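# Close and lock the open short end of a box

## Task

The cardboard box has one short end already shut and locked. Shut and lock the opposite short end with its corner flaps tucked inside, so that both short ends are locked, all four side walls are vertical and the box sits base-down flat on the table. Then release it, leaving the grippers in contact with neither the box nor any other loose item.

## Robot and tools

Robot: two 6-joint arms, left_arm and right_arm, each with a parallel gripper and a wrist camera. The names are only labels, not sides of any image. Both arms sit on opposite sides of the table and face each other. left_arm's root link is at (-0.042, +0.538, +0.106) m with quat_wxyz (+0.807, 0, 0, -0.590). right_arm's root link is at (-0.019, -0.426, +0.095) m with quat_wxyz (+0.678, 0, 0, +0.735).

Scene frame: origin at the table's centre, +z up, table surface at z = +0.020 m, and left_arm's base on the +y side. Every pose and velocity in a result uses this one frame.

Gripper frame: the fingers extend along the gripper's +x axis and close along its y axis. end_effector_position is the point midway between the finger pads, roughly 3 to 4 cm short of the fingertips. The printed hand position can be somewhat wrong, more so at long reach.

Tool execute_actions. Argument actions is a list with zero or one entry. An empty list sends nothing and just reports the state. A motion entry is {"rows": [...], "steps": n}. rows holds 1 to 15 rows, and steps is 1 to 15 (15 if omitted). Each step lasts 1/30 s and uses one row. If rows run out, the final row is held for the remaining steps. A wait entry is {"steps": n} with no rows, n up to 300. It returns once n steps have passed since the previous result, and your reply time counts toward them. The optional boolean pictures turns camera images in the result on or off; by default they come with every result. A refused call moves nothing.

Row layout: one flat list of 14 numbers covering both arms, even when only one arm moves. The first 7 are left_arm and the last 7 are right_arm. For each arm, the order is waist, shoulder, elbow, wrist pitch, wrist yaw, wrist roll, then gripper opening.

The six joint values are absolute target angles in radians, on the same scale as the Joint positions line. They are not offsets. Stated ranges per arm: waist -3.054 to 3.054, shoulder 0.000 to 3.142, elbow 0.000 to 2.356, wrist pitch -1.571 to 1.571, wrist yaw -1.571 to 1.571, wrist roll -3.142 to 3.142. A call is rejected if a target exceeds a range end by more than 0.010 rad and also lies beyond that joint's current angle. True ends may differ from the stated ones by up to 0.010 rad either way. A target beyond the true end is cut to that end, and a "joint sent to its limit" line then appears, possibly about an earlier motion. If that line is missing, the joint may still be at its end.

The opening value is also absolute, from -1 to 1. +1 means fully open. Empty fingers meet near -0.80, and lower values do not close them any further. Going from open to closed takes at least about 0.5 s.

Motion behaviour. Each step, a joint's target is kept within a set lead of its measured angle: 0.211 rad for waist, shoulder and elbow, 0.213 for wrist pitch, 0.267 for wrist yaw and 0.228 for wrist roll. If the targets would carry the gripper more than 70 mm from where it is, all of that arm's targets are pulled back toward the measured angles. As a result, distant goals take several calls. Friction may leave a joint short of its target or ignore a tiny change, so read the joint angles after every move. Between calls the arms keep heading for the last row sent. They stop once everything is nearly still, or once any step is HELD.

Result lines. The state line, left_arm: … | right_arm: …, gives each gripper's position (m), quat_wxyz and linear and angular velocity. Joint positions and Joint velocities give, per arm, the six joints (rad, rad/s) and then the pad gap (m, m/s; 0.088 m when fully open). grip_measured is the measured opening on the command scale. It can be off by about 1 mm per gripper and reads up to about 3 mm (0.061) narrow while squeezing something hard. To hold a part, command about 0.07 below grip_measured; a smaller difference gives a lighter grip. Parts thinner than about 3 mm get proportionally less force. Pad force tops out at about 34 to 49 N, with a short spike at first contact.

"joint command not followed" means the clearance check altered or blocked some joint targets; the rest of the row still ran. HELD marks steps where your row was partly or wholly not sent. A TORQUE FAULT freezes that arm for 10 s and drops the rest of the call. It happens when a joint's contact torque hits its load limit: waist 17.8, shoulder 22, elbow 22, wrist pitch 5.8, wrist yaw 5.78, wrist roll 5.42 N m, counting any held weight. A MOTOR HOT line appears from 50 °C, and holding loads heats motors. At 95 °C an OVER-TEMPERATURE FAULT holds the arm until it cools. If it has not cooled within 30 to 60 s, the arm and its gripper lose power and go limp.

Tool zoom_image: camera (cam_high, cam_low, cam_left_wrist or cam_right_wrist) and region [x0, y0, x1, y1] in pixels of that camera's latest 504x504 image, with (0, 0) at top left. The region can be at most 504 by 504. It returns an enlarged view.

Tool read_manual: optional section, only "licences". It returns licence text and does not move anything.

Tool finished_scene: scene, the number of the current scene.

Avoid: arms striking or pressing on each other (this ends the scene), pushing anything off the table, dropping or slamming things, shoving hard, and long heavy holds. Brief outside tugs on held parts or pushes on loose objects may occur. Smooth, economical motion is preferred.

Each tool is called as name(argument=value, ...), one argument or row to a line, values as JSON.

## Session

execute_actions(
  actions=[],
)

Scene clock: 0.00 s of 5100.00 s.
left_arm: end_effector_position=(+0.0556, +0.2389, +0.4326) grip_measured=+1.000 end_effector_quat_wxyz=(+0.810, -0.019, -0.024, -0.585) end_effector_velocity=(-0.002, +0.001, -0.001) end_effector_angular_velocity=(+0.005, -0.007, -0.009) | right_arm: end_effector_position=(-0.0415, -0.1116, +0.4141) grip_measured=+1.000 end_effector_quat_wxyz=(+0.682, +0.016, -0.012, +0.731) end_effector_velocity=(+0.001, -0.000, -0.002) end_effector_angular_velocity=(-0.008, +0.006, +0.000)
Joint positions: left_arm=[ 0.004  0.843  0.653  0.253 -0.008 -0.002  0.088] | right_arm=[-0.005  0.845  0.643  0.241  0.007  0.003  0.088]
Joint velocities: left_arm=[-0.002 -0.007 -0.002 -0.007  0.007  0.007  0.   ] | right_arm=[-0.007 -0.002 -0.002 -0.007 -0.007  0.007  0.   ]
Motor temperatures (°C, as the motors report them): left_arm=[30 37 32 34 29 28] | right_arm=[27 34 33 33 31 30]
Heat: left arm: hottest shoulder 37 °C (+0.0 °C/min); right arm: hottest shoulder 34 °C (+0.0 °C/min).

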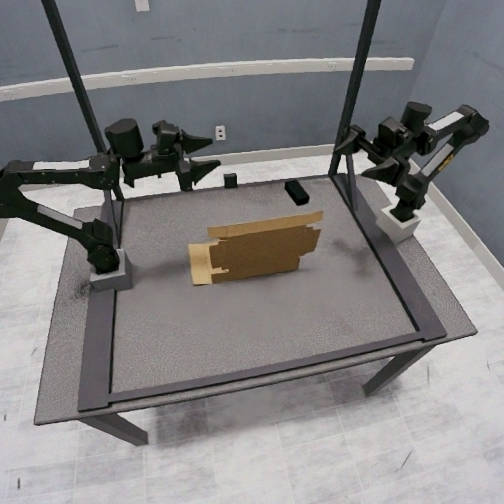

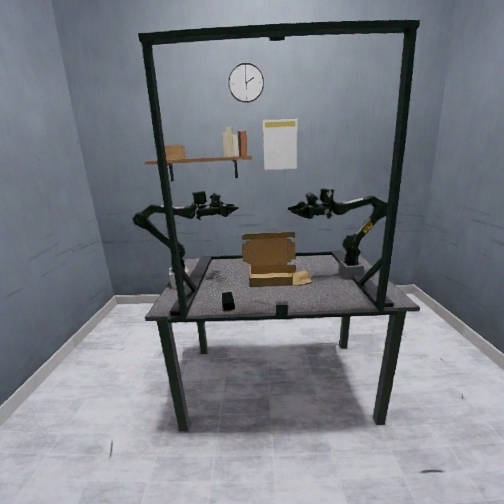

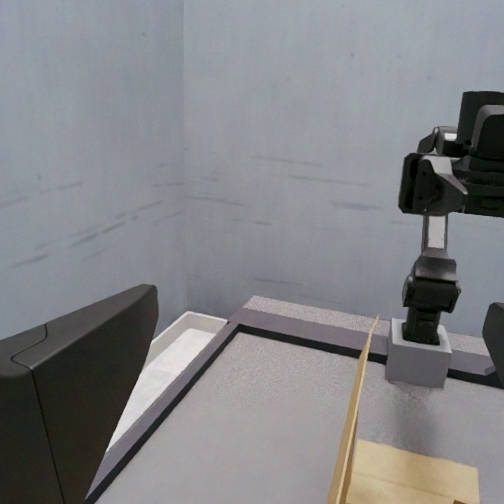

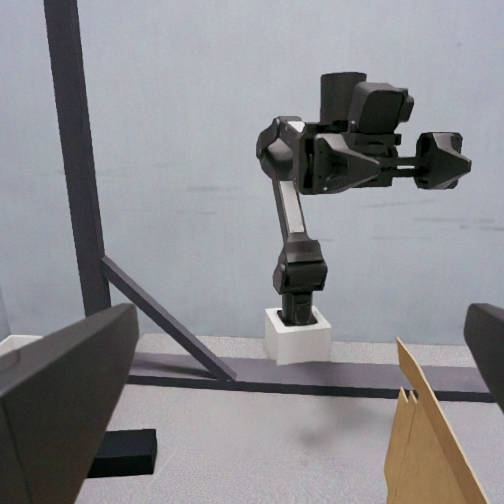

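zoom_image(
  camera="cam_low",
  region=[210, 220, 340, 310],
)

zoom_image(
  camera="cam_high",
  region=[170, 190, 340, 300],
)

execute_actions(
  actions=[
    {"rows":[[-0.25,1.0,0.65,-0.75,0,0,1,0,1.0,0.65,-0.75,0,0,1]],"steps":15},
  ],
  pictures=false,
)

execute_actions(
  actions=[
    {"steps":15},
  ],
)

Region (210, 220, 340, 310) of cam_low's 504x504 image, scaled by 3.877, with more detail than that image has; it fills the top 349 rows of this view, and the rest is white.

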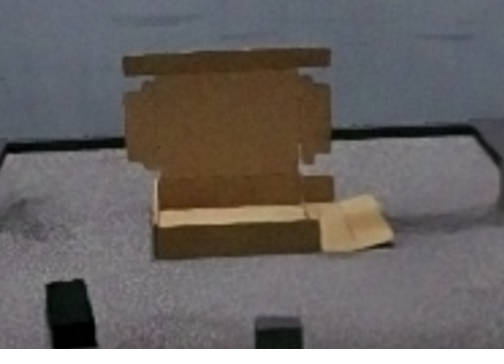

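Region (170, 190, 340, 300) of cam_high's 504x504 image, scaled by 2.965, with more detail than that image has; it fills the top 326 rows of this view, and the rest is white.

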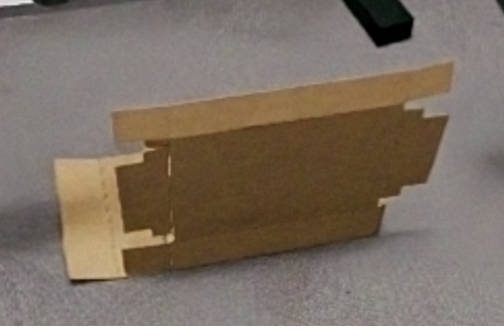

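Scene clock: 2.20 s of 5100.00 s.
left_arm: end_effector_position=(-0.0254, +0.2715, +0.2381) grip_measured=+1.000 end_effector_quat_wxyz=(+0.660, +0.290, +0.310, -0.620) end_effector_velocity=(-0.021, +0.283, -0.239) end_effector_angular_velocity=(+1.698, +0.113, +0.004) | right_arm: end_effector_position=(-0.0374, -0.1721, +0.2157) grip_measured=+1.000 end_effector_quat_wxyz=(+0.606, -0.336, +0.312, +0.650) end_effector_velocity=(+0.022, -0.282, -0.201) end_effector_angular_velocity=(-1.585, -0.120, +0.003)
Joint positions: left_arm=[-0.246  0.994  0.655 -0.538 -0.    -0.002  0.088] | right_arm=[-0.004  0.998  0.652 -0.606  0.004  0.003  0.088]
Joint velocities: left_arm=[-0.017  0.007 -0.002 -1.692 -0.007 -0.022  0.   ] | right_arm=[-0.007 -0.002 -0.002 -1.59  -0.007 -0.007  0.   ]
Motor temperatures (°C, as the motors report them): left_arm=[30 37 33 35 29 28] | right_arm=[27 34 33 33 31 30]
Heat: left arm: hottest shoulder 37 °C (+0.0 °C/min); right arm: hottest shoulder 34 °C (+0.0 °C/min).
Steps of this call (steps 1 to 51: nothing new was sent; steps 52 to 66: all 15 steps of this action). Readings (joint positions):
52: left_arm=[-0.007 0.854 0.653 0.238 -0.015 -0.002] | right_arm=[-0.005 0.858 0.644 0.221 0.007 0.003]
53: left_arm=[-0.043 0.870 0.662 0.202 -0.016 -0.002] | right_arm=[-0.005 0.877 0.656 0.173 0.007 0.003]
55: left_arm=[-0.123 0.917 0.665 0.113 -0.009 -0.002] | right_arm=[-0.005 0.934 0.664 0.059 0.007 0.003]
59: left_arm=[-0.229 0.984 0.657 -0.121 -0.000 -0.002] | right_arm=[-0.004 0.997 0.652 -0.194 0.005 0.003]
66: the state above

Scene clock: 2.70 s of 5100.00 s.
left_arm: end_effector_position=(-0.0279, +0.3098, +0.2114) grip_measured=+1.000 end_effector_quat_wxyz=(+0.623, +0.355, +0.378, -0.585) end_effector_velocity=(+0.002, +0.002, -0.001) end_effector_angular_velocity=(+0.008, -0.016, +0.009) | right_arm: end_effector_position=(-0.0354, -0.1984, +0.1996) grip_measured=+1.000 end_effector_quat_wxyz=(+0.582, -0.382, +0.354, +0.625) end_effector_velocity=(+0.002, -0.002, -0.001) end_effector_angular_velocity=(-0.007, -0.010, +0.001)
Joint positions: left_arm=[-0.247  0.996  0.652 -0.747 -0.    -0.002  0.088] | right_arm=[-0.004  0.998  0.652 -0.748  0.004  0.003  0.088]
Joint velocities: left_arm=[-0.007 -0.002 -0.002 -0.007 -0.022 -0.007  0.   ] | right_arm=[-0.002 -0.002 -0.002 -0.007  0.007 -0.007  0.   ]
Motor temperatures (°C, as the motors report them): left_arm=[30 37 33 35 29 28] | right_arm=[27 34 33 33 31 30]
Heat: left arm: hottest shoulder 37 °C (+0.0 °C/min); right arm: hottest shoulder 34 °C (+0.0 °C/min).
Steps of this call (steps 1 to 15: the robot went on to your last target). Readings (joint positions):
1: left_arm=[-0.246 0.994 0.655 -0.598 -0.000 -0.002] | right_arm=[-0.004 0.998 0.652 -0.655 0.004 0.003]
2: left_arm=[-0.247 0.994 0.655 -0.651 -0.000 -0.002] | right_arm=[-0.004 0.998 0.652 -0.690 0.004 0.003]
4: left_arm=[-0.247 0.995 0.652 -0.707 -0.000 -0.002] | right_arm=[-0.004 0.998 0.652 -0.721 0.004 0.003]
8: left_arm=[-0.247 0.996 0.652 -0.738 -0.000 -0.002] | right_arm=[-0.004 0.998 0.652 -0.744 0.004 0.003]
15: the state above

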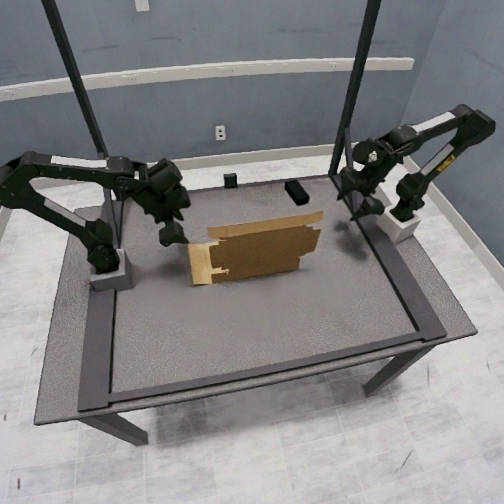

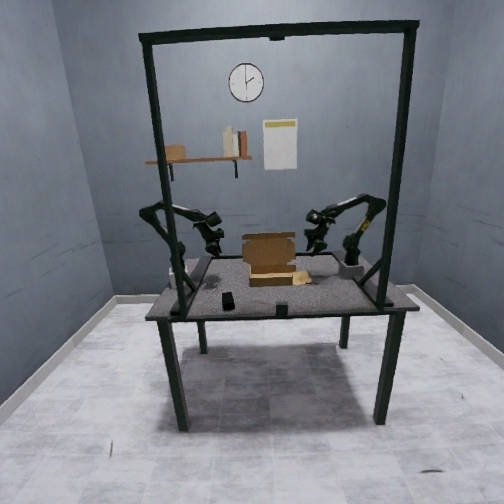

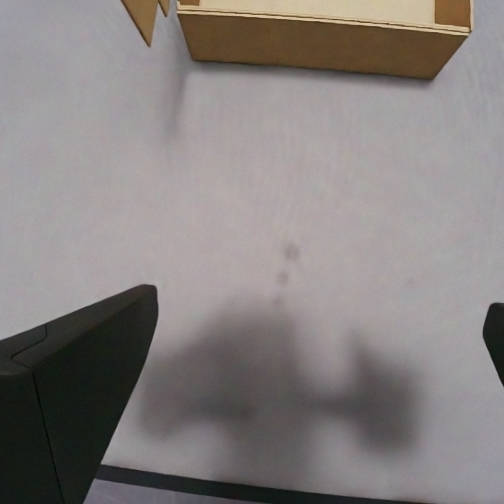

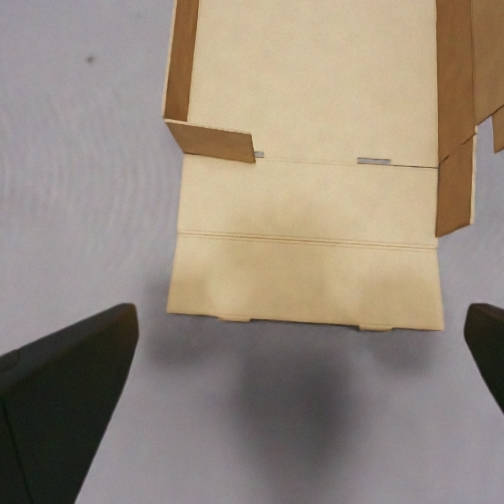

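execute_actions(
  actions=[
    {"rows":[[-0.254,1.05,0.70,-0.78,0,1.571,0.3,0,1.0,0.65,-0.75,0,0,-0.8]],"steps":15},
  ],
  pictures=false,
)

execute_actions(
  actions=[
    {"rows":[[-0.254,1.11,0.75,-0.79,0,1.571,0.3,0,1.0,0.65,-0.75,0,0,-0.8],[-0.254,1.17,0.80,-0.80,0,1.571,0.3,0,1.0,0.65,-0.75,0,0,-0.8],[-0.254,1.23,0.85,-0.815,0,1.571,0.3,0,1.0,0.65,-0.75,0,0,-0.8],[-0.254,1.29,0.90,-0.83,0,1.571,0.3,0,1.0,0.65,-0.75,0,0,-0.8],[-0.254,1.35,0.95,-0.84,0,1.571,0.3,0,1.0,0.65,-0.75,0,0,-0.8],[-0.254,1.41,1.0,-0.855,0,1.571,0.3,0,1.0,0.65,-0.75,0,0,-0.8],[-0.254,1.47,1.05,-0.865,0,1.571,0.3,0,1.0,0.65,-0.75,0,0,-0.8],[-0.254,1.53,1.10,-0.88,0,1.571,0.3,0,1.0,0.65,-0.75,0,0,-0.8],[-0.254,1.59,1.15,-0.89,0,1.571,0.3,0,1.0,0.65,-0.75,0,0,-0.8],[-0.254,1.65,1.20,-0.905,0,1.571,0.3,0,1.0,0.65,-0.75,0,0,-0.8],[-0.254,1.71,1.25,-0.915,0,1.571,0.3,0,1.0,0.65,-0.75,0,0,-0.8],[-0.254,1.77,1.30,-0.93,0,1.571,0.3,0,1.0,0.65,-0.75,0,0,-0.8],[-0.254,1.83,1.35,-0.94,0,1.571,0.3,0,1.0,0.65,-0.75,0,0,-0.8],[-0.254,1.89,1.40,-0.955,0,1.571,0.3,0,1.0,0.65,-0.75,0,0,-0.8],[-0.254,1.95,1.45,-0.965,0,1.571,0.3,0,1.0,0.65,-0.75,0,0,-0.8]],"steps":15},
  ],
  pictures=false,
)

execute_actions(
  actions=[
    {"rows":[[-0.254,2.01,1.495,-0.98,0,1.571,0.3,0,1.0,0.65,-0.75,0,0,-0.8],[-0.254,2.07,1.54,-0.99,0,1.571,0.3,0,1.0,0.65,-0.75,0,0,-0.8],[-0.254,2.125,1.58,-1.0,0,1.571,0.3,0,1.0,0.65,-0.75,0,0,-0.8],[-0.254,2.171,1.612,-1.012,0,1.571,0.3,0,1.0,0.65,-0.75,0,0,-0.8]],"steps":15},
  ],
)

Scene clock: 19.87 s of 5100.00 s.
left_arm: end_effector_position=(-0.0287, +0.3076, +0.2111) grip_measured=+0.305 end_effector_quat_wxyz=(+0.383, +0.605, +0.088, -0.693) end_effector_velocity=(-0.001, +0.001, +0.001) end_effector_angular_velocity=(+0.048, -0.792, -1.682) | right_arm: end_effector_position=(-0.0355, -0.1984, +0.1996) grip_measured=-0.674 end_effector_quat_wxyz=(+0.582, -0.382, +0.354, +0.625) end_effector_velocity=(+0.002, -0.002, -0.000) end_effector_angular_velocity=(-0.002, -0.010, +0.001)
Joint positions: left_arm=[-0.251  1.043  0.688 -0.778 -0.     0.932  0.054] | right_arm=[-0.004  0.998  0.652 -0.748  0.004  0.003  0.006]
Joint velocities: left_arm=[-0.007 -0.002  0.002 -0.007 -0.007  1.853 -0.001] | right_arm=[-0.002 -0.007 -0.002 -0.007  0.007 -0.007 -0.122]
Motor temperatures (°C, as the motors report them): left_arm=[30 36 35 35 29 28] | right_arm=[27 34 35 33 31 30]
Heat: left arm: hottest shoulder 36 °C (-3.0 °C/min); right arm: hottest elbow 35 °C (+3.0 °C/min).
Steps of this call (steps 1 to 15: the robot went on to your last target; steps 16 to 90: nothing new was sent; then 13.67 s passed at rest; steps 91 to 105: all 15 steps of this action). Readings (joint positions):
91: left_arm=[-0.247 1.002 0.656 -0.754 -0.000 0.037] | right_arm=[-0.004 0.998 0.652 -0.748 0.004 0.003]
92: left_arm=[-0.249 1.013 0.665 -0.764 -0.000 0.108] | right_arm=[-0.004 0.998 0.652 -0.748 0.004 0.003]
94: left_arm=[-0.251 1.033 0.678 -0.769 -0.000 0.234] | right_arm=[-0.004 0.998 0.652 -0.748 0.004 0.003]
98: left_arm=[-0.251 1.042 0.686 -0.776 -0.000 0.488] | right_arm=[-0.004 0.998 0.652 -0.748 0.004 0.003]
105: the state above

Scene clock: 20.37 s of 5100.00 s.
left_arm: end_effector_position=(-0.0216, +0.1791, +0.2014) grip_measured=+0.303 end_effector_quat_wxyz=(+0.091, +0.705, -0.043, -0.702) end_effector_velocity=(+0.015, -0.307, -0.148) end_effector_angular_velocity=(+0.515, +0.024, -0.069) | right_arm: end_effector_position=(-0.0355, -0.1984, +0.1996) grip_measured=-0.781 end_effector_quat_wxyz=(+0.582, -0.382, +0.354, +0.625) end_effector_velocity=(-0.000, -0.005, -0.003) end_effector_angular_velocity=(-0.023, +0.015, -0.019)
Joint positions: left_arm=[-0.252  1.766  1.316 -0.931 -0.     1.559  0.054] | right_arm=[-0.004  0.998  0.652 -0.748  0.004  0.003  0.001]
Joint velocities: left_arm=[-0.002  1.648  1.477 -0.344  0.007  0.066 -0.   ] | right_arm=[-0.002 -0.002 -0.002 -0.022 -0.007  0.022 -0.   ]
Motor temperatures (°C, as the motors report them): left_arm=[30 36 35 35 29 28] | right_arm=[27 34 35 33 31 30]
Heat: left arm: hottest shoulder 36 °C (-2.9 °C/min); right arm: hottest elbow 35 °C (+2.9 °C/min).
Steps of this call (steps 1 to 15: all 15 steps of this action). Readings (joint positions):
1: left_arm=[-0.251 1.051 0.694 -0.783 -0.000 0.996] | right_arm=[-0.004 0.998 0.652 -0.748 0.004 0.003]
2: left_arm=[-0.251 1.072 0.711 -0.792 -0.000 1.060] | right_arm=[-0.004 0.998 0.652 -0.748 0.004 0.003]
4: left_arm=[-0.251 1.156 0.779 -0.804 -0.000 1.187] | right_arm=[-0.004 0.998 0.652 -0.748 0.004 0.003]
8: left_arm=[-0.251 1.372 0.970 -0.845 -0.000 1.435] | right_arm=[-0.004 0.998 0.652 -0.748 0.004 0.003]
15: the state above

Scene clock: 20.87 s of 5100.00 s.
left_arm: end_effector_position=(-0.0189, +0.1315, +0.1308) grip_measured=+0.303 end_effector_quat_wxyz=(+0.021, +0.707, +0.021, -0.707) end_effector_velocity=(+0.002, -0.028, +0.025) end_effector_angular_velocity=(-0.095, -0.013, +0.005) | right_arm: end_effector_position=(-0.0355, -0.1984, +0.1996) grip_measured=-0.781 end_effector_quat_wxyz=(+0.582, -0.382, +0.354, +0.625) end_effector_velocity=(+0.000, +0.001, +0.000) end_effector_angular_velocity=(+0.007, +0.004, +0.003)
Joint positions: left_arm=[-0.252  2.162  1.602 -1.01  -0.     1.567  0.054] | right_arm=[-0.004  0.998  0.652 -0.748  0.004  0.003  0.001]
Joint velocities: left_arm=[-0.002 -0.002  0.1   -0.007 -0.007 -0.007 -0.   ] | right_arm=[-0.007 -0.002 -0.002  0.007 -0.007 -0.007 -0.   ]
Motor temperatures (°C, as the motors report them): left_arm=[30 36 35 35 29 28] | right_arm=[27 34 35 33 31 30]
Heat: left arm: hottest shoulder 36 °C (-2.9 °C/min); right arm: hottest elbow 35 °C (+2.9 °C/min).
Steps of this call (steps 1 to 15: all 15 steps of this action). Readings (joint positions):
1: left_arm=[-0.252 1.822 1.365 -0.943 -0.000 1.561] | right_arm=[-0.004 0.998 0.652 -0.748 0.004 0.003]
2: left_arm=[-0.252 1.877 1.414 -0.955 -0.000 1.563] | right_arm=[-0.004 0.998 0.652 -0.748 0.004 0.003]
4: left_arm=[-0.252 1.986 1.506 -0.977 -0.000 1.565] | right_arm=[-0.004 0.998 0.652 -0.748 0.004 0.003]
8: left_arm=[-0.252 2.133 1.583 -1.002 -0.000 1.567] | right_arm=[-0.004 0.998 0.652 -0.748 0.004 0.003]
15: the state above

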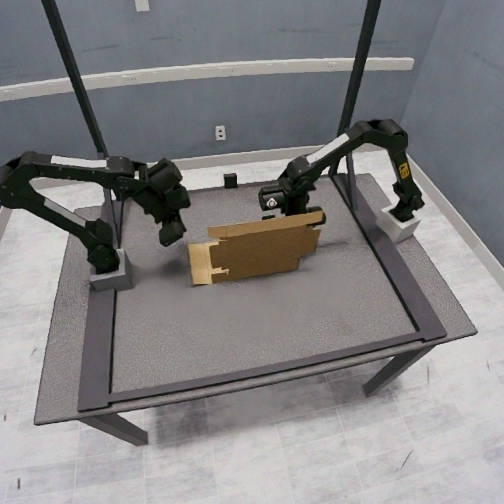

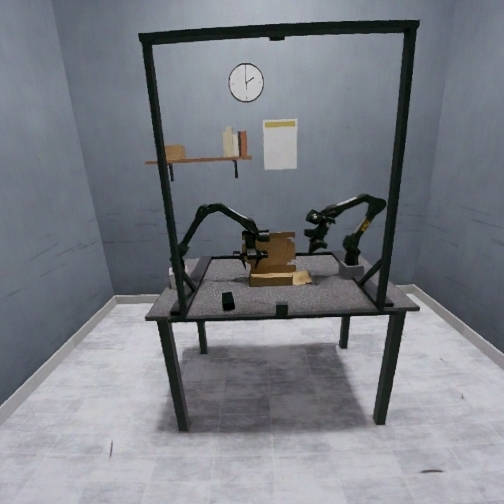

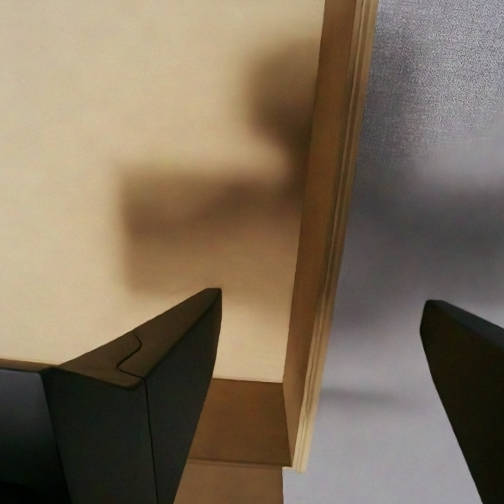

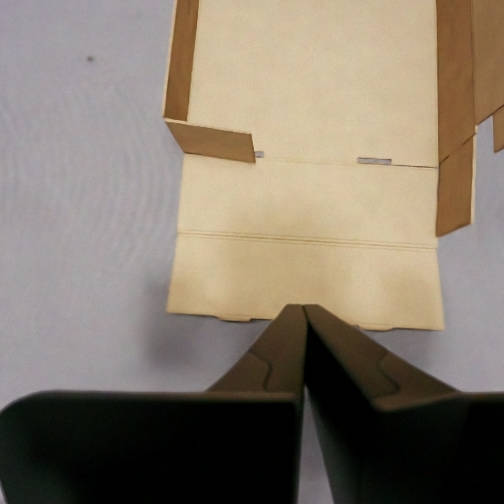

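execute_actions(
  actions=[
    {"rows":[[-0.254,2.18,1.59,-0.98,0,1.571,0.3,0,1.0,0.65,-0.75,0,0,-0.8],[-0.254,2.19,1.57,-0.95,0,1.571,0.3,0,1.0,0.65,-0.75,0,0,-0.8],[-0.254,2.20,1.55,-0.92,0,1.571,0.3,0,1.0,0.65,-0.75,0,0,-0.8],[-0.254,2.21,1.53,-0.89,0,1.571,0.3,0,1.0,0.65,-0.75,0,0,-0.8],[-0.254,2.22,1.51,-0.86,0,1.571,0.3,0,1.0,0.65,-0.75,0,0,-0.8],[-0.254,2.232,1.49,-0.83,0,1.571,0.3,0,1.0,0.65,-0.75,0,0,-0.8],[-0.254,2.244,1.475,-0.805,0,1.571,0.3,0,1.0,0.65,-0.75,0,0,-0.8],[-0.254,2.255,1.462,-0.785,0,1.571,0.3,0,1.0,0.65,-0.75,0,0,-0.8]],"steps":15},
  ],
  pictures=false,
)

execute_actions(
  actions=[
    {"rows":[[-0.254,2.255,1.462,-0.785,0,1.571,-0.78,0,1.0,0.65,-0.75,0,0,-0.8]],"steps":15},
  ],
)

Scene clock: 24.73 s of 5100.00 s.
left_arm: end_effector_position=(-0.0191, +0.1339, +0.0690) grip_measured=+0.303 end_effector_quat_wxyz=(+0.024, +0.707, +0.017, -0.707) end_effector_velocity=(+0.002, +0.006, -0.002) end_effector_angular_velocity=(+0.018, -0.021, -0.010) | right_arm: end_effector_position=(-0.0355, -0.1984, +0.1996) grip_measured=-0.781 end_effector_quat_wxyz=(+0.582, -0.382, +0.354, +0.625) end_effector_velocity=(+0.001, -0.002, -0.001) end_effector_angular_velocity=(-0.007, -0.010, +0.006)
Joint positions: left_arm=[-0.252  2.245  1.471 -0.786 -0.     1.568  0.054] | right_arm=[-0.004  0.998  0.652 -0.748  0.004  0.003  0.001]
Joint velocities: left_arm=[-0.002 -0.002 -0.012 -0.007 -0.022  0.007 -0.   ] | right_arm=[ 0.002 -0.002 -0.002 -0.007  0.007 -0.007 -0.   ]
Motor temperatures (°C, as the motors report them): left_arm=[30 38 35 34 29 28] | right_arm=[27 34 35 33 31 30]
Heat: left arm: hottest shoulder 38 °C (+2.4 °C/min); right arm: hottest elbow 35 °C (+2.4 °C/min).
Steps of this call (steps 1 to 15: the robot went on to your last target; steps 16 to 90: nothing new was sent; then 0.37 s passed at rest; steps 91 to 105: all 15 steps of this action). Readings (joint positions):
91: left_arm=[-0.252 2.162 1.604 -1.009 -0.000 1.567] | right_arm=[-0.004 0.998 0.652 -0.748 0.004 0.003]
92: left_arm=[-0.252 2.164 1.600 -0.998 -0.000 1.567] | right_arm=[-0.004 0.998 0.652 -0.748 0.004 0.003]
94: left_arm=[-0.252 2.169 1.583 -0.951 -0.000 1.567] | right_arm=[-0.004 0.998 0.652 -0.748 0.004 0.003]
98: left_arm=[-0.252 2.207 1.515 -0.848 -0.000 1.567] | right_arm=[-0.004 0.998 0.652 -0.748 0.004 0.003]
105: the state above

Scene clock: 25.23 s of 5100.00 s.
left_arm: end_effector_position=(-0.0194, +0.1343, +0.0685) grip_measured=-0.736 end_effector_quat_wxyz=(+0.023, +0.707, +0.016, -0.707) end_effector_velocity=(+0.004, -0.001, +0.000) end_effector_angular_velocity=(-0.006, -0.022, +0.010) | right_arm: end_effector_position=(-0.0355, -0.1984, +0.1996) grip_measured=-0.781 end_effector_quat_wxyz=(+0.582, -0.382, +0.354, +0.625) end_effector_velocity=(-0.000, -0.001, +0.001) end_effector_angular_velocity=(-0.002, -0.004, +0.020)
Joint positions: left_arm=[-0.253  2.246  1.469 -0.785 -0.     1.57   0.003] | right_arm=[-0.004  0.998  0.652 -0.748  0.004  0.003  0.001]
Joint velocities: left_arm=[ 0.002 -0.002 -0.002  0.007 -0.022 -0.007  0.   ] | right_arm=[-0.002 -0.002  0.002 -0.007 -0.007 -0.022  0.   ]
Motor temperatures (°C, as the motors report them): left_arm=[30 38 35 34 29 28] | right_arm=[27 34 35 33 31 30]
Heat: left arm: hottest shoulder 38 °C (+2.4 °C/min); right arm: hottest elbow 35 °C (+2.4 °C/min).
Steps of this call (steps 1 to 15: all 15 steps of this action). Readings (joint positions):
1: left_arm=[-0.252 2.245 1.470 -0.785 -0.000 1.568] | right_arm=[-0.004 0.998 0.652 -0.748 0.004 0.003]
2: left_arm=[-0.252 2.245 1.470 -0.785 -0.000 1.568] | right_arm=[-0.004 0.998 0.652 -0.748 0.004 0.003]
4: left_arm=[-0.252 2.245 1.470 -0.785 -0.000 1.568] | right_arm=[-0.004 0.998 0.652 -0.748 0.004 0.003]
8: left_arm=[-0.252 2.246 1.469 -0.784 -0.000 1.568] | right_arm=[-0.004 0.998 0.652 -0.748 0.004 0.003]
15: the state above

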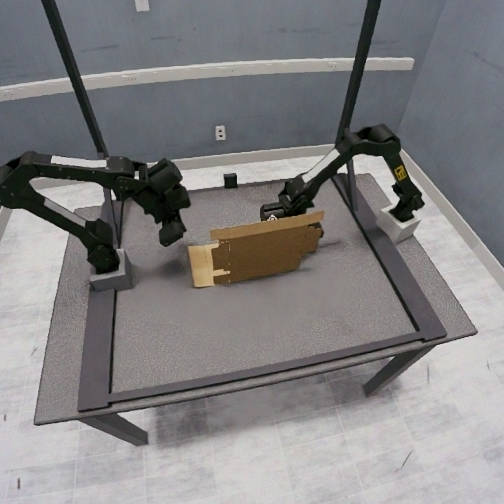

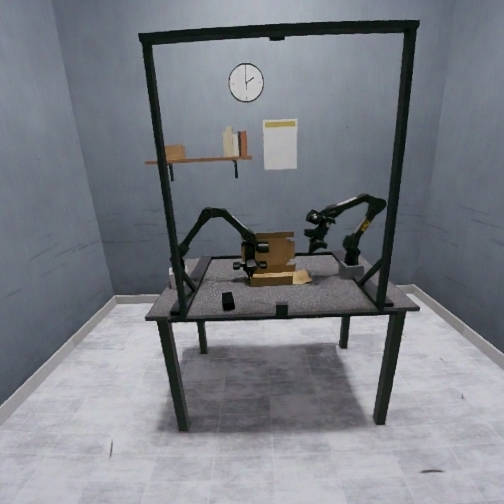

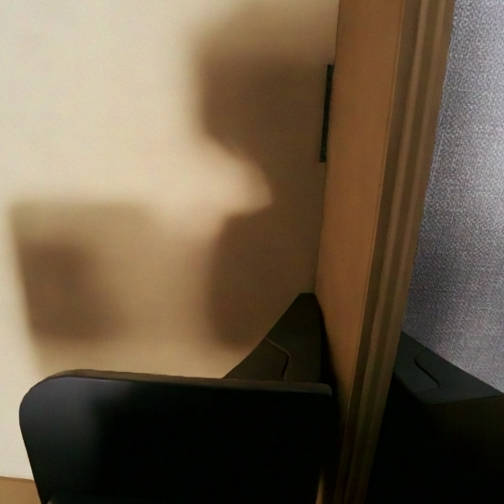

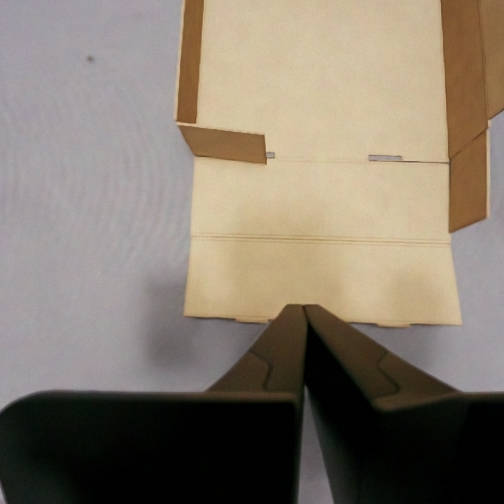

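execute_actions(
  actions=[
    {"rows":[[-0.254,2.235,1.462,-0.785,0,1.571,-0.81,0,1.0,0.64,-0.70,0,0,-0.8],[-0.254,2.21,1.425,-0.772,0,1.571,-0.81,0,1.0,0.63,-0.66,0,0,-0.8],[-0.254,2.183,1.385,-0.758,0,1.571,-0.81,0,1.0,0.62,-0.62,0,0,-0.8],[-0.254,2.156,1.345,-0.745,0,1.571,-0.81,0,1.0,0.61,-0.58,0,0,-0.8],[-0.254,2.129,1.305,-0.732,0,1.571,-0.81,0,1.0,0.60,-0.54,0,0,-0.8],[-0.254,2.102,1.265,-0.718,0,1.571,-0.81,0,1.0,0.59,-0.50,0,0,-0.8],[-0.254,2.08,1.23,-0.705,0,1.571,-0.81,0,1.0,0.58,-0.46,0,0,-0.8],[-0.254,2.065,1.196,-0.692,0,1.571,-0.81,0,1.0,0.57,-0.42,0,0,-0.8],[-0.254,2.045,1.16,-0.677,0,1.571,-0.81,0,1.0,0.56,-0.38,0,0,-0.8],[-0.254,2.025,1.125,-0.662,0,1.571,-0.81,0,1.0,0.55,-0.34,0,0,-0.8],[-0.254,2.005,1.09,-0.647,0,1.571,-0.81,0,1.0,0.54,-0.30,0,0,-0.8],[-0.254,1.985,1.055,-0.632,0,1.571,-0.81,0,1.0,0.53,-0.26,0,0,-0.8],[-0.254,1.965,1.02,-0.617,0,1.571,-0.81,0,1.0,0.52,-0.22,0,0,-0.8],[-0.254,1.948,0.985,-0.60,0,1.571,-0.81,0,1.0,0.51,-0.2,0,0,-0.8],[-0.254,1.935,0.952,-0.586,0,1.571,-0.81,0,1.0,0.50,-0.2,0,0,-0.8]],"steps":15},
  ],
  pictures=false,
)

execute_actions(
  actions=[
    {"rows":[[-0.254,1.935,0.952,-0.586,0,1.571,-0.81,-0.02,1.04,0.49,-0.14,0,0,-0.8],[-0.254,1.935,0.952,-0.586,0,1.571,-0.81,-0.04,1.085,0.48,-0.08,0,0,-0.8],[-0.254,1.935,0.952,-0.586,0,1.571,-0.81,-0.06,1.13,0.47,-0.02,0,0,-0.8],[-0.254,1.935,0.952,-0.586,0,1.571,-0.81,-0.08,1.175,0.46,0.04,0,0,-0.8],[-0.254,1.935,0.952,-0.586,0,1.571,-0.81,-0.10,1.22,0.45,0.10,0,0,-0.8],[-0.254,1.935,0.952,-0.586,0,1.571,-0.81,-0.12,1.265,0.44,0.16,0,0,-0.8],[-0.254,1.935,0.952,-0.586,0,1.571,-0.81,-0.14,1.31,0.43,0.22,0,0,-0.8],[-0.254,1.935,0.952,-0.586,0,1.571,-0.81,-0.16,1.355,0.42,0.28,0,0,-0.8],[-0.254,1.935,0.952,-0.586,0,1.571,-0.81,-0.18,1.40,0.41,0.34,0,0,-0.8],[-0.254,1.935,0.952,-0.586,0,1.571,-0.81,-0.20,1.445,0.40,0.40,0,0,-0.8],[-0.254,1.935,0.952,-0.586,0,1.571,-0.81,-0.22,1.49,0.39,0.46,0,0,-0.8],[-0.254,1.935,0.952,-0.586,0,1.571,-0.81,-0.24,1.535,0.38,0.52,0,0,-0.8],[-0.254,1.935,0.952,-0.586,0,1.571,-0.81,-0.26,1.58,0.37,0.58,0,0,-0.8],[-0.254,1.935,0.952,-0.586,0,1.571,-0.81,-0.28,1.625,0.36,0.64,0,0,-0.8],[-0.254,1.935,0.952,-0.586,0,1.571,-0.81,-0.30,1.67,0.35,0.70,0,0,-0.8]],"steps":15},
  ],
  pictures=false,
)

execute_actions(
  actions=[
    {"rows":[[-0.254,1.935,0.952,-0.586,0,1.571,-0.81,-0.32,1.72,0.34,0.76,0,0,-0.8],[-0.254,1.935,0.952,-0.586,0,1.571,-0.81,-0.338,1.77,0.33,0.825,0,0,-0.8],[-0.254,1.935,0.952,-0.586,0,1.571,-0.81,-0.338,1.82,0.32,0.89,0,0,-0.8],[-0.254,1.935,0.952,-0.586,0,1.571,-0.81,-0.338,1.863,0.314,0.949,0,0,-0.8]],"steps":15},
  ],
)

Scene clock: 38.27 s of 5100.00 s.
left_arm: end_effector_position=(-0.0240, +0.2184, +0.0685) grip_measured=-0.736 end_effector_quat_wxyz=(+0.019, +0.707, +0.020, -0.707) end_effector_velocity=(-0.012, +0.221, -0.028) end_effector_angular_velocity=(+0.056, -0.004, +0.005) | right_arm: end_effector_position=(-0.0401, -0.1385, +0.2224) grip_measured=-0.781 end_effector_quat_wxyz=(+0.638, -0.256, +0.238, +0.686) end_effector_velocity=(-0.003, +0.046, +0.009) end_effector_angular_velocity=(+0.411, +0.031, +0.003)
Joint positions: left_arm=[-0.253  1.992  1.046 -0.626 -0.     1.57   0.003] | right_arm=[-0.004  0.998  0.539 -0.256  0.004  0.003  0.001]
Joint velocities: left_arm=[-0.002 -0.554 -1.013  0.403 -0.007 -0.007 -0.   ] | right_arm=[-0.007  0.002 -0.237  0.652 -0.007 -0.007 -0.   ]
Motor temperatures (°C, as the motors report them): left_arm=[30 41 35 34 29 28] | right_arm=[27 33 36 33 31 30]
Heat: left arm: hottest shoulder 41 °C (+6.3 °C/min); right arm: hottest elbow 36 °C (+3.1 °C/min).
Steps of this call (steps 1 to 15: the robot went on to your last target; steps 16 to 90: nothing new was sent; then 9.53 s passed at rest; steps 91 to 105: all 15 steps of this action). Readings (joint positions):
91: left_arm=[-0.253 2.246 1.469 -0.785 -0.000 1.570] | right_arm=[-0.004 0.998 0.652 -0.745 0.004 0.003]
92: left_arm=[-0.253 2.244 1.465 -0.782 -0.000 1.570] | right_arm=[-0.004 0.998 0.650 -0.728 0.004 0.003]
94: left_arm=[-0.253 2.222 1.429 -0.763 -0.000 1.570] | right_arm=[-0.004 0.998 0.640 -0.665 0.004 0.003]
98: left_arm=[-0.253 2.134 1.291 -0.726 -0.000 1.570] | right_arm=[-0.004 0.998 0.607 -0.519 0.004 0.003]
105: the state above

Scene clock: 38.77 s of 5100.00 s.
left_arm: end_effector_position=(-0.0250, +0.2364, +0.0653) grip_measured=-0.736 end_effector_quat_wxyz=(+0.019, +0.707, +0.021, -0.707) end_effector_velocity=(+0.000, -0.002, +0.002) end_effector_angular_velocity=(-0.012, -0.008, +0.020) | right_arm: end_effector_position=(+0.0380, -0.0850, +0.1361) grip_measured=-0.781 end_effector_quat_wxyz=(+0.728, -0.194, +0.231, +0.616) end_effector_velocity=(+0.205, -0.001, -0.225) end_effector_angular_velocity=(+0.084, -0.016, -0.578)
Joint positions: left_arm=[-0.253  1.948  0.961 -0.587 -0.     1.57   0.003] | right_arm=[-0.245  1.548  0.388  0.546  0.002  0.003  0.001]
Joint velocities: left_arm=[-0.002 -0.007 -0.002  0.007 -0.007 -0.022  0.   ] | right_arm=[-0.589  1.316 -0.305  1.707 -0.007 -0.007 -0.   ]
Motor temperatures (°C, as the motors report them): left_arm=[30 41 35 34 29 28] | right_arm=[27 33 36 33 31 30]
Heat: left arm: hottest shoulder 41 °C (+6.2 °C/min); right arm: hottest elbow 36 °C (+3.1 °C/min).
Steps of this call (steps 1 to 15: all 15 steps of this action). Readings (joint positions):
1: left_arm=[-0.253 1.976 1.016 -0.614 -0.000 1.570] | right_arm=[-0.005 1.002 0.530 -0.229 0.004 0.003]
2: left_arm=[-0.253 1.965 0.995 -0.609 -0.000 1.570] | right_arm=[-0.009 1.013 0.520 -0.190 0.002 0.003]
4: left_arm=[-0.253 1.956 0.972 -0.596 -0.000 1.570] | right_arm=[-0.032 1.071 0.502 -0.089 0.002 0.003]
8: left_arm=[-0.253 1.949 0.963 -0.588 -0.000 1.570] | right_arm=[-0.106 1.237 0.460 0.132 0.002 0.003]
15: the state above

Scene clock: 39.27 s of 5100.00 s.
left_arm: end_effector_position=(-0.0250, +0.2364, +0.0654) grip_measured=-0.736 end_effector_quat_wxyz=(+0.019, +0.707, +0.021, -0.707) end_effector_velocity=(+0.000, -0.001, +0.000) end_effector_angular_velocity=(-0.007, -0.008, +0.020) | right_arm: end_effector_position=(+0.0677, -0.0927, +0.0882) grip_measured=-0.781 end_effector_quat_wxyz=(+0.757, -0.177, +0.230, +0.585) end_effector_velocity=(+0.001, -0.001, -0.004) end_effector_angular_velocity=(-0.006, -0.013, +0.011)
Joint positions: left_arm=[-0.253  1.947  0.96  -0.586 -0.     1.57   0.003] | right_arm=[-0.334  1.852  0.319  0.944  0.002  0.003  0.001]
Joint velocities: left_arm=[-0.002 -0.002 -0.002  0.007 -0.007 -0.022 -0.   ] | right_arm=[-0.007  0.022 -0.002  0.022 -0.007 -0.022 -0.   ]
Motor temperatures (°C, as the motors report them): left_arm=[30 41 35 34 29 28] | right_arm=[27 33 36 33 31 30]
Heat: left arm: hottest shoulder 41 °C (+6.1 °C/min); right arm: hottest elbow 36 °C (+3.1 °C/min).
Steps of this call (steps 1 to 15: all 15 steps of this action). Readings (joint positions):
1: left_arm=[-0.253 1.948 0.961 -0.587 -0.000 1.570] | right_arm=[-0.265 1.593 0.378 0.606 0.002 0.003]
2: left_arm=[-0.253 1.947 0.961 -0.586 -0.000 1.570] | right_arm=[-0.285 1.640 0.367 0.667 0.002 0.003]
4: left_arm=[-0.253 1.947 0.960 -0.586 -0.000 1.570] | right_arm=[-0.317 1.735 0.348 0.785 0.002 0.003]
8: left_arm=[-0.253 1.947 0.960 -0.586 -0.000 1.570] | right_arm=[-0.333 1.840 0.321 0.907 0.002 0.003]
15: the state above

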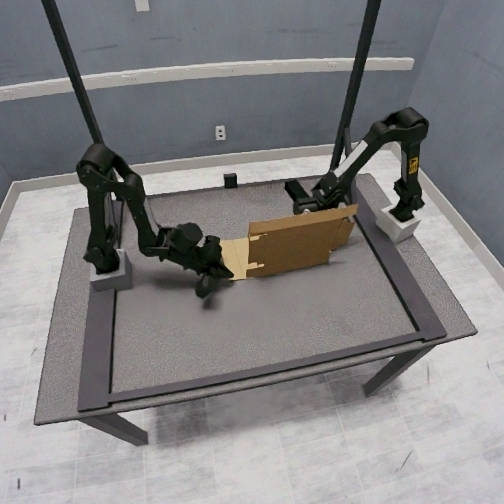

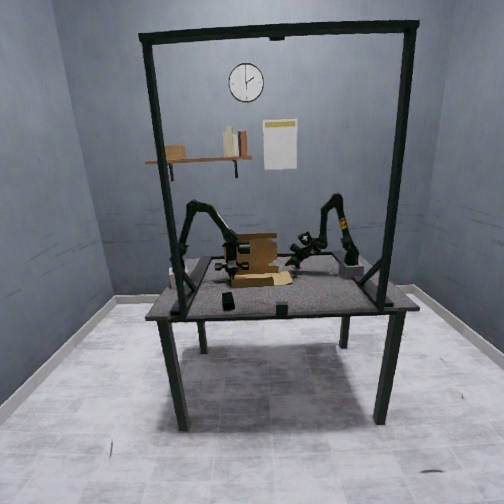

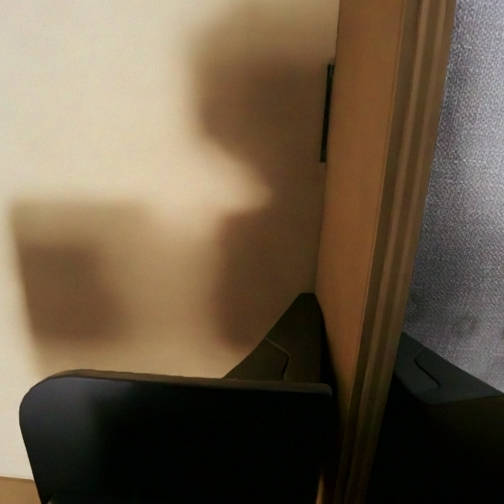

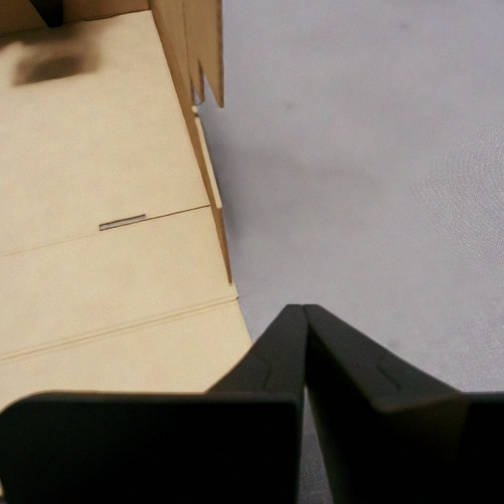

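execute_actions(
  actions=[],
)

Scene clock: 45.63 s of 5100.00 s.
left_arm: end_effector_position=(-0.0250, +0.2364, +0.0654) grip_measured=-0.736 end_effector_quat_wxyz=(+0.019, +0.707, +0.021, -0.707) end_effector_velocity=(-0.001, +0.007, -0.001) end_effector_angular_velocity=(+0.026, +0.009, +0.010) | right_arm: end_effector_position=(+0.0679, -0.0925, +0.0883) grip_measured=-0.781 end_effector_quat_wxyz=(+0.758, -0.176, +0.230, +0.585) end_effector_velocity=(+0.002, -0.002, -0.001) end_effector_angular_velocity=(-0.010, -0.008, -0.004)
Joint positions: left_arm=[-0.253  1.947  0.96  -0.586 -0.     1.57   0.003] | right_arm=[-0.334  1.853  0.319  0.946  0.002  0.003  0.001]
Joint velocities: left_arm=[ 0.002 -0.002 -0.007 -0.022  0.007 -0.007  0.   ] | right_arm=[-0.002 -0.002 -0.002 -0.007  0.007 -0.007 -0.   ]
Motor temperatures (°C, as the motors report them): left_arm=[30 42 35 34 29 28] | right_arm=[27 34 36 34 31 30]
Heat: left arm: hottest shoulder 42 °C (+6.6 °C/min); right arm: hottest elbow 36 °C (+2.6 °C/min).
Steps of this call (steps 1 to 15: the robot went on to your last target; steps 16 to 90: nothing new was sent; then 3.37 s passed at rest). Readings (joint positions):
1: left_arm=[-0.253 1.947 0.960 -0.586 -0.000 1.570] | right_arm=[-0.334 1.853 0.319 0.944 0.002 0.003]
2: left_arm=[-0.253 1.947 0.960 -0.586 -0.000 1.570] | right_arm=[-0.334 1.853 0.319 0.945 0.002 0.003]
4: left_arm=[-0.253 1.947 0.960 -0.586 -0.000 1.570] | right_arm=[-0.334 1.853 0.319 0.946 0.002 0.003]
8: left_arm=[-0.253 1.947 0.960 -0.586 -0.000 1.570] | right_arm=[-0.334 1.853 0.319 0.946 0.002 0.003]
90: the state above
All arms were judged still, so your last target was given up. Only a new action makes them travel on or press farther. Fingers that are still opening or closing keep moving.

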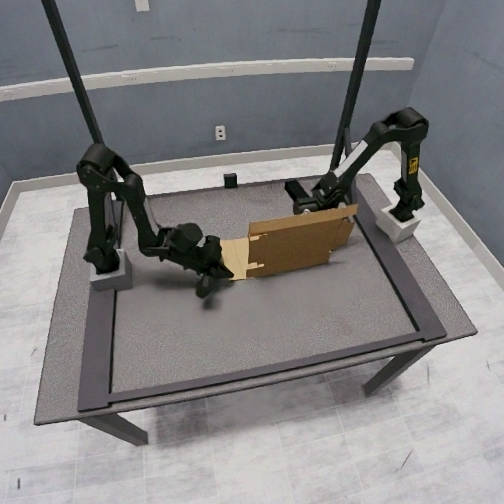

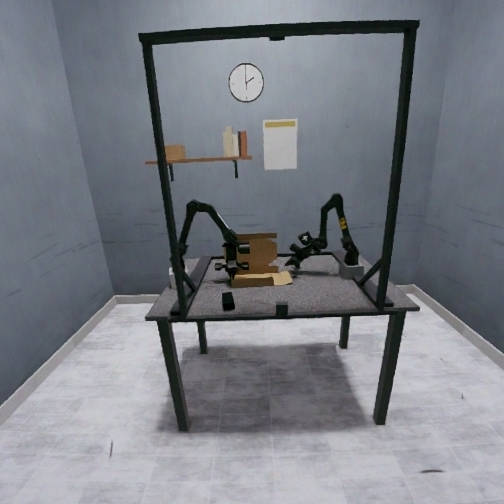

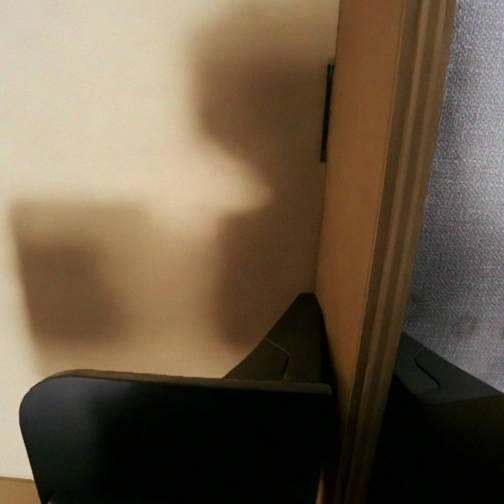

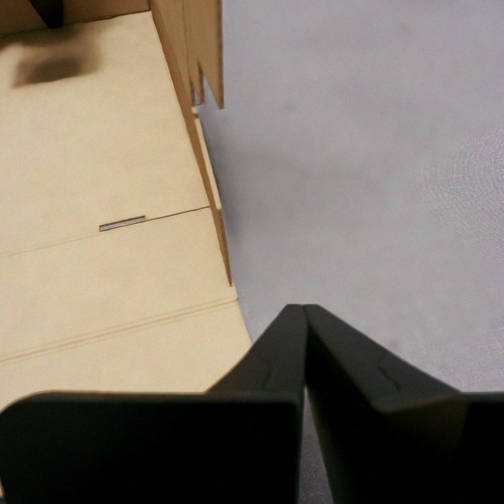

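execute_actions(
  actions=[
    {"rows": [[-0.254,1.935,0.952,-0.586,0,1.571,-0.81,-0.338,1.93,0.39,0.94,0,0,-0.8],[-0.254,1.935,0.952,-0.586,0,1.571,-0.81,-0.338,1.97,0.43,0.935,0,0,-0.8],[-0.254,1.935,0.952,-0.586,0,1.571,-0.81,-0.338,2.0,0.47,0.93,0,0,-0.8],[-0.254,1.935,0.952,-0.586,0,1.571,-0.81,-0.338,2.04,0.51,0.927,0,0,-0.8],[-0.254,1.935,0.952,-0.586,0,1.571,-0.81,-0.338,2.076,0.553,0.923,0,0,-0.8]], "steps": 15},
  ],
)

Scene clock: 47.90 s of 5100.00 s.
left_arm: end_effector_position=(-0.0250, +0.2364, +0.0654) grip_measured=-0.736 end_effector_quat_wxyz=(+0.019, +0.707, +0.021, -0.707) end_effector_velocity=(-0.001, +0.005, +0.000) end_effector_angular_velocity=(+0.022, -0.006, -0.015) | right_arm: end_effector_position=(+0.0813, -0.0408, +0.0667) grip_measured=-0.781 end_effector_quat_wxyz=(+0.757, -0.179, +0.233, +0.584) end_effector_velocity=(-0.001, -0.002, -0.006) end_effector_angular_velocity=(-0.015, -0.011, +0.016)
Joint positions: left_arm=[-0.253  1.947  0.96  -0.586 -0.     1.57   0.003] | right_arm=[-0.334  2.064  0.543  0.925  0.002  0.003  0.001]
Joint velocities: left_arm=[-0.007 -0.002 -0.002 -0.022 -0.007  0.007 -0.   ] | right_arm=[-0.002  0.017 -0.002  0.007 -0.007 -0.022  0.   ]
Motor temperatures (°C, as the motors report them): left_arm=[30 43 35 34 29 28] | right_arm=[27 34 36 34 31 30]
Heat: left arm: hottest shoulder 43 °C (+7.5 °C/min); right arm: hottest elbow 36 °C (+2.5 °C/min).
Steps of this call (steps 1 to 53: nothing new was sent; steps 54 to 68: all 15 steps of this action). Readings (joint positions):
54: left_arm=[-0.253 1.947 0.960 -0.586 -0.000 1.570] | right_arm=[-0.334 1.860 0.324 0.946 0.002 0.003]
55: left_arm=[-0.253 1.947 0.960 -0.586 -0.000 1.570] | right_arm=[-0.334 1.880 0.341 0.946 0.002 0.003]
57: left_arm=[-0.253 1.947 0.960 -0.586 -0.000 1.570] | right_arm=[-0.334 1.944 0.405 0.936 0.002 0.003]
61: left_arm=[-0.253 1.947 0.960 -0.586 -0.000 1.570] | right_arm=[-0.334 2.045 0.524 0.928 0.002 0.003]
68: the state above

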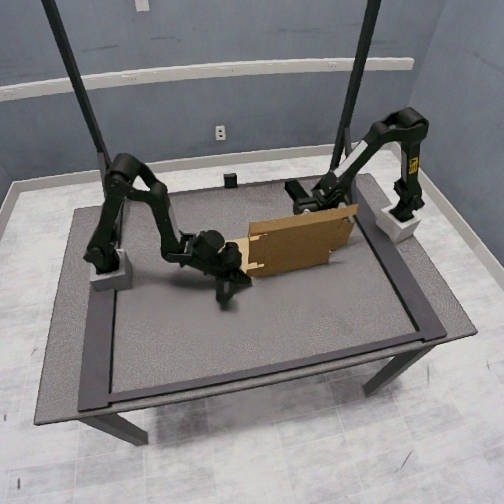

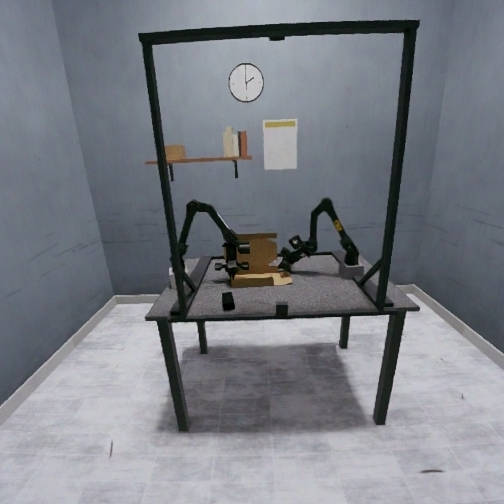

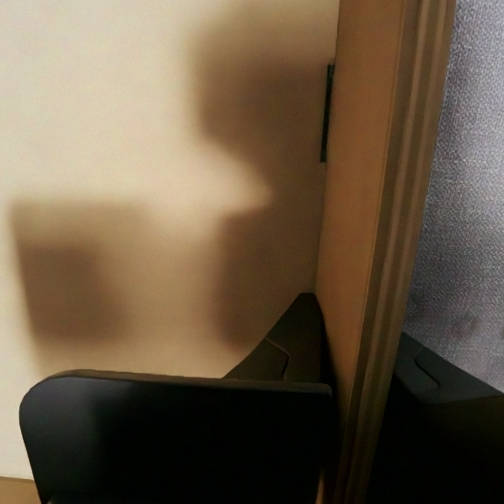

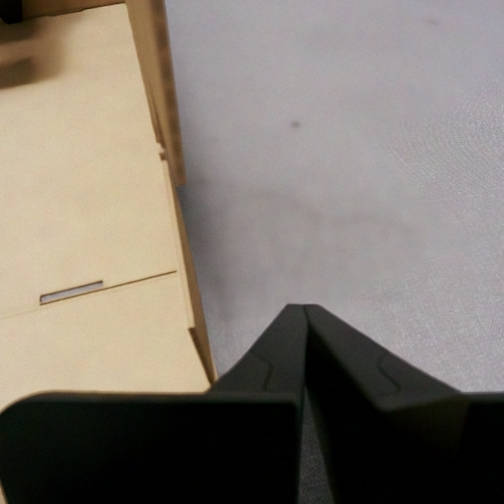

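execute_actions(
  actions=[
    {"rows": [[-0.254,1.935,0.952,-0.586,0,1.571,-0.81,-0.32,2.076,0.553,0.923,0,0,-0.8],[-0.254,1.935,0.952,-0.586,0,1.571,-0.81,-0.305,2.076,0.553,0.923,0,0,-0.8],[-0.254,1.935,0.952,-0.586,0,1.571,-0.81,-0.29,2.076,0.553,0.923,0,0,-0.8],[-0.254,1.935,0.952,-0.586,0,1.571,-0.81,-0.275,2.076,0.553,0.923,0,0,-0.8],[-0.254,1.935,0.952,-0.586,0,1.571,-0.81,-0.26,2.076,0.553,0.923,0,0,-0.8],[-0.254,1.935,0.952,-0.586,0,1.571,-0.81,-0.245,2.076,0.553,0.923,0,0,-0.8],[-0.254,1.935,0.952,-0.586,0,1.571,-0.81,-0.23,2.076,0.553,0.923,0,0,-0.8],[-0.254,1.935,0.952,-0.586,0,1.571,-0.81,-0.215,2.076,0.553,0.923,0,0,-0.8],[-0.254,1.935,0.952,-0.586,0,1.571,-0.81,-0.2,2.076,0.553,0.923,0,0,-0.8]], "steps": 15},
  ],
)

Scene clock: 53.00 s of 5100.00 s.
left_arm: end_effector_position=(-0.0275, +0.2373, +0.0650) grip_measured=-0.736 end_effector_quat_wxyz=(+0.013, +0.706, +0.017, -0.707) end_effector_velocity=(+0.000, -0.001, +0.000) end_effector_angular_velocity=(-0.007, -0.008, -0.010) | right_arm: end_effector_position=(+0.0332, -0.0309, +0.0666) grip_measured=-0.781 end_effector_quat_wxyz=(+0.719, -0.193, +0.222, +0.630) end_effector_velocity=(+0.001, -0.004, -0.006) end_effector_angular_velocity=(-0.027, +0.002, +0.003)
Joint positions: left_arm=[-0.259  1.947  0.957 -0.586  0.001  1.577  0.003] | right_arm=[-0.211  2.065  0.545  0.924  0.002  0.003  0.001]
Joint velocities: left_arm=[-0.002 -0.002 -0.002  0.007 -0.007  0.007 -0.   ] | right_arm=[-0.007  0.002 -0.002 -0.022 -0.007 -0.007  0.   ]
Motor temperatures (°C, as the motors report them): left_arm=[30 43 34 33 29 28] | right_arm=[27 34 35 35 31 30]
Heat: left arm: hottest shoulder 43 °C (+6.8 °C/min); right arm: hottest elbow 35 °C (+1.1 °C/min).
Steps of this call (steps 1 to 15: the robot went on to your last target; steps 16 to 90: nothing new was sent; then 1.60 s passed at rest; steps 91 to 105: all 15 steps of this action). Readings (joint positions):
91: left_arm=[-0.253 1.947 0.960 -0.586 -0.000 1.570] | right_arm=[-0.334 2.064 0.544 0.925 0.002 0.003]
92: left_arm=[-0.253 1.947 0.960 -0.586 -0.000 1.570] | right_arm=[-0.331 2.064 0.544 0.925 0.002 0.003]
94: left_arm=[-0.253 1.947 0.960 -0.586 -0.000 1.570] | right_arm=[-0.316 2.064 0.544 0.925 0.002 0.003]
98: left_arm=[-0.253 1.947 0.958 -0.587 -0.000 1.570] | right_arm=[-0.261 2.064 0.545 0.924 0.002 0.003]
105: the state above

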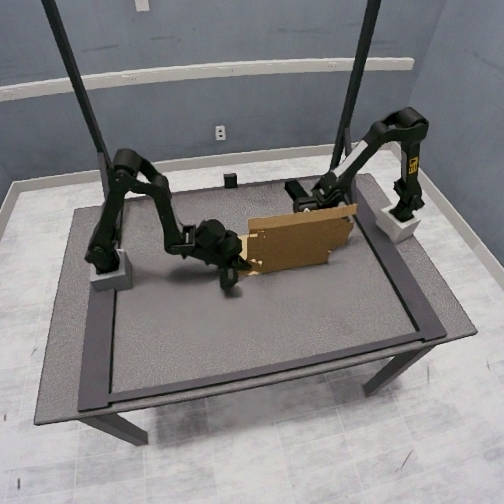

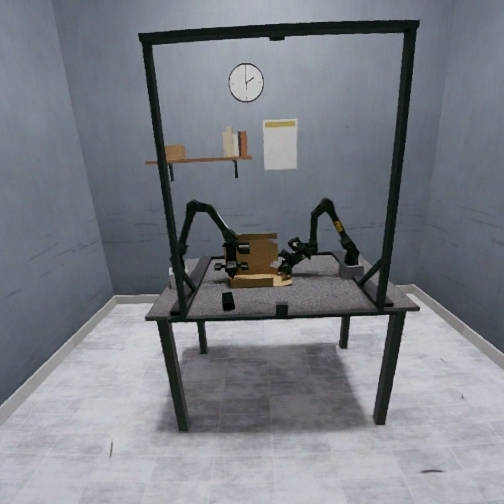

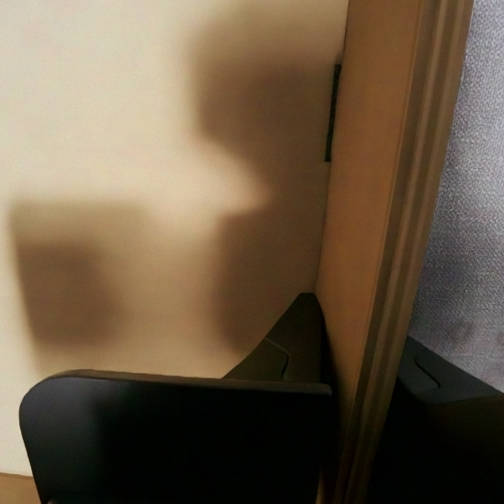

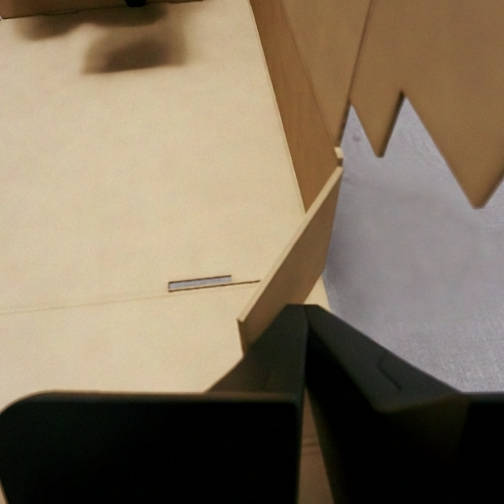

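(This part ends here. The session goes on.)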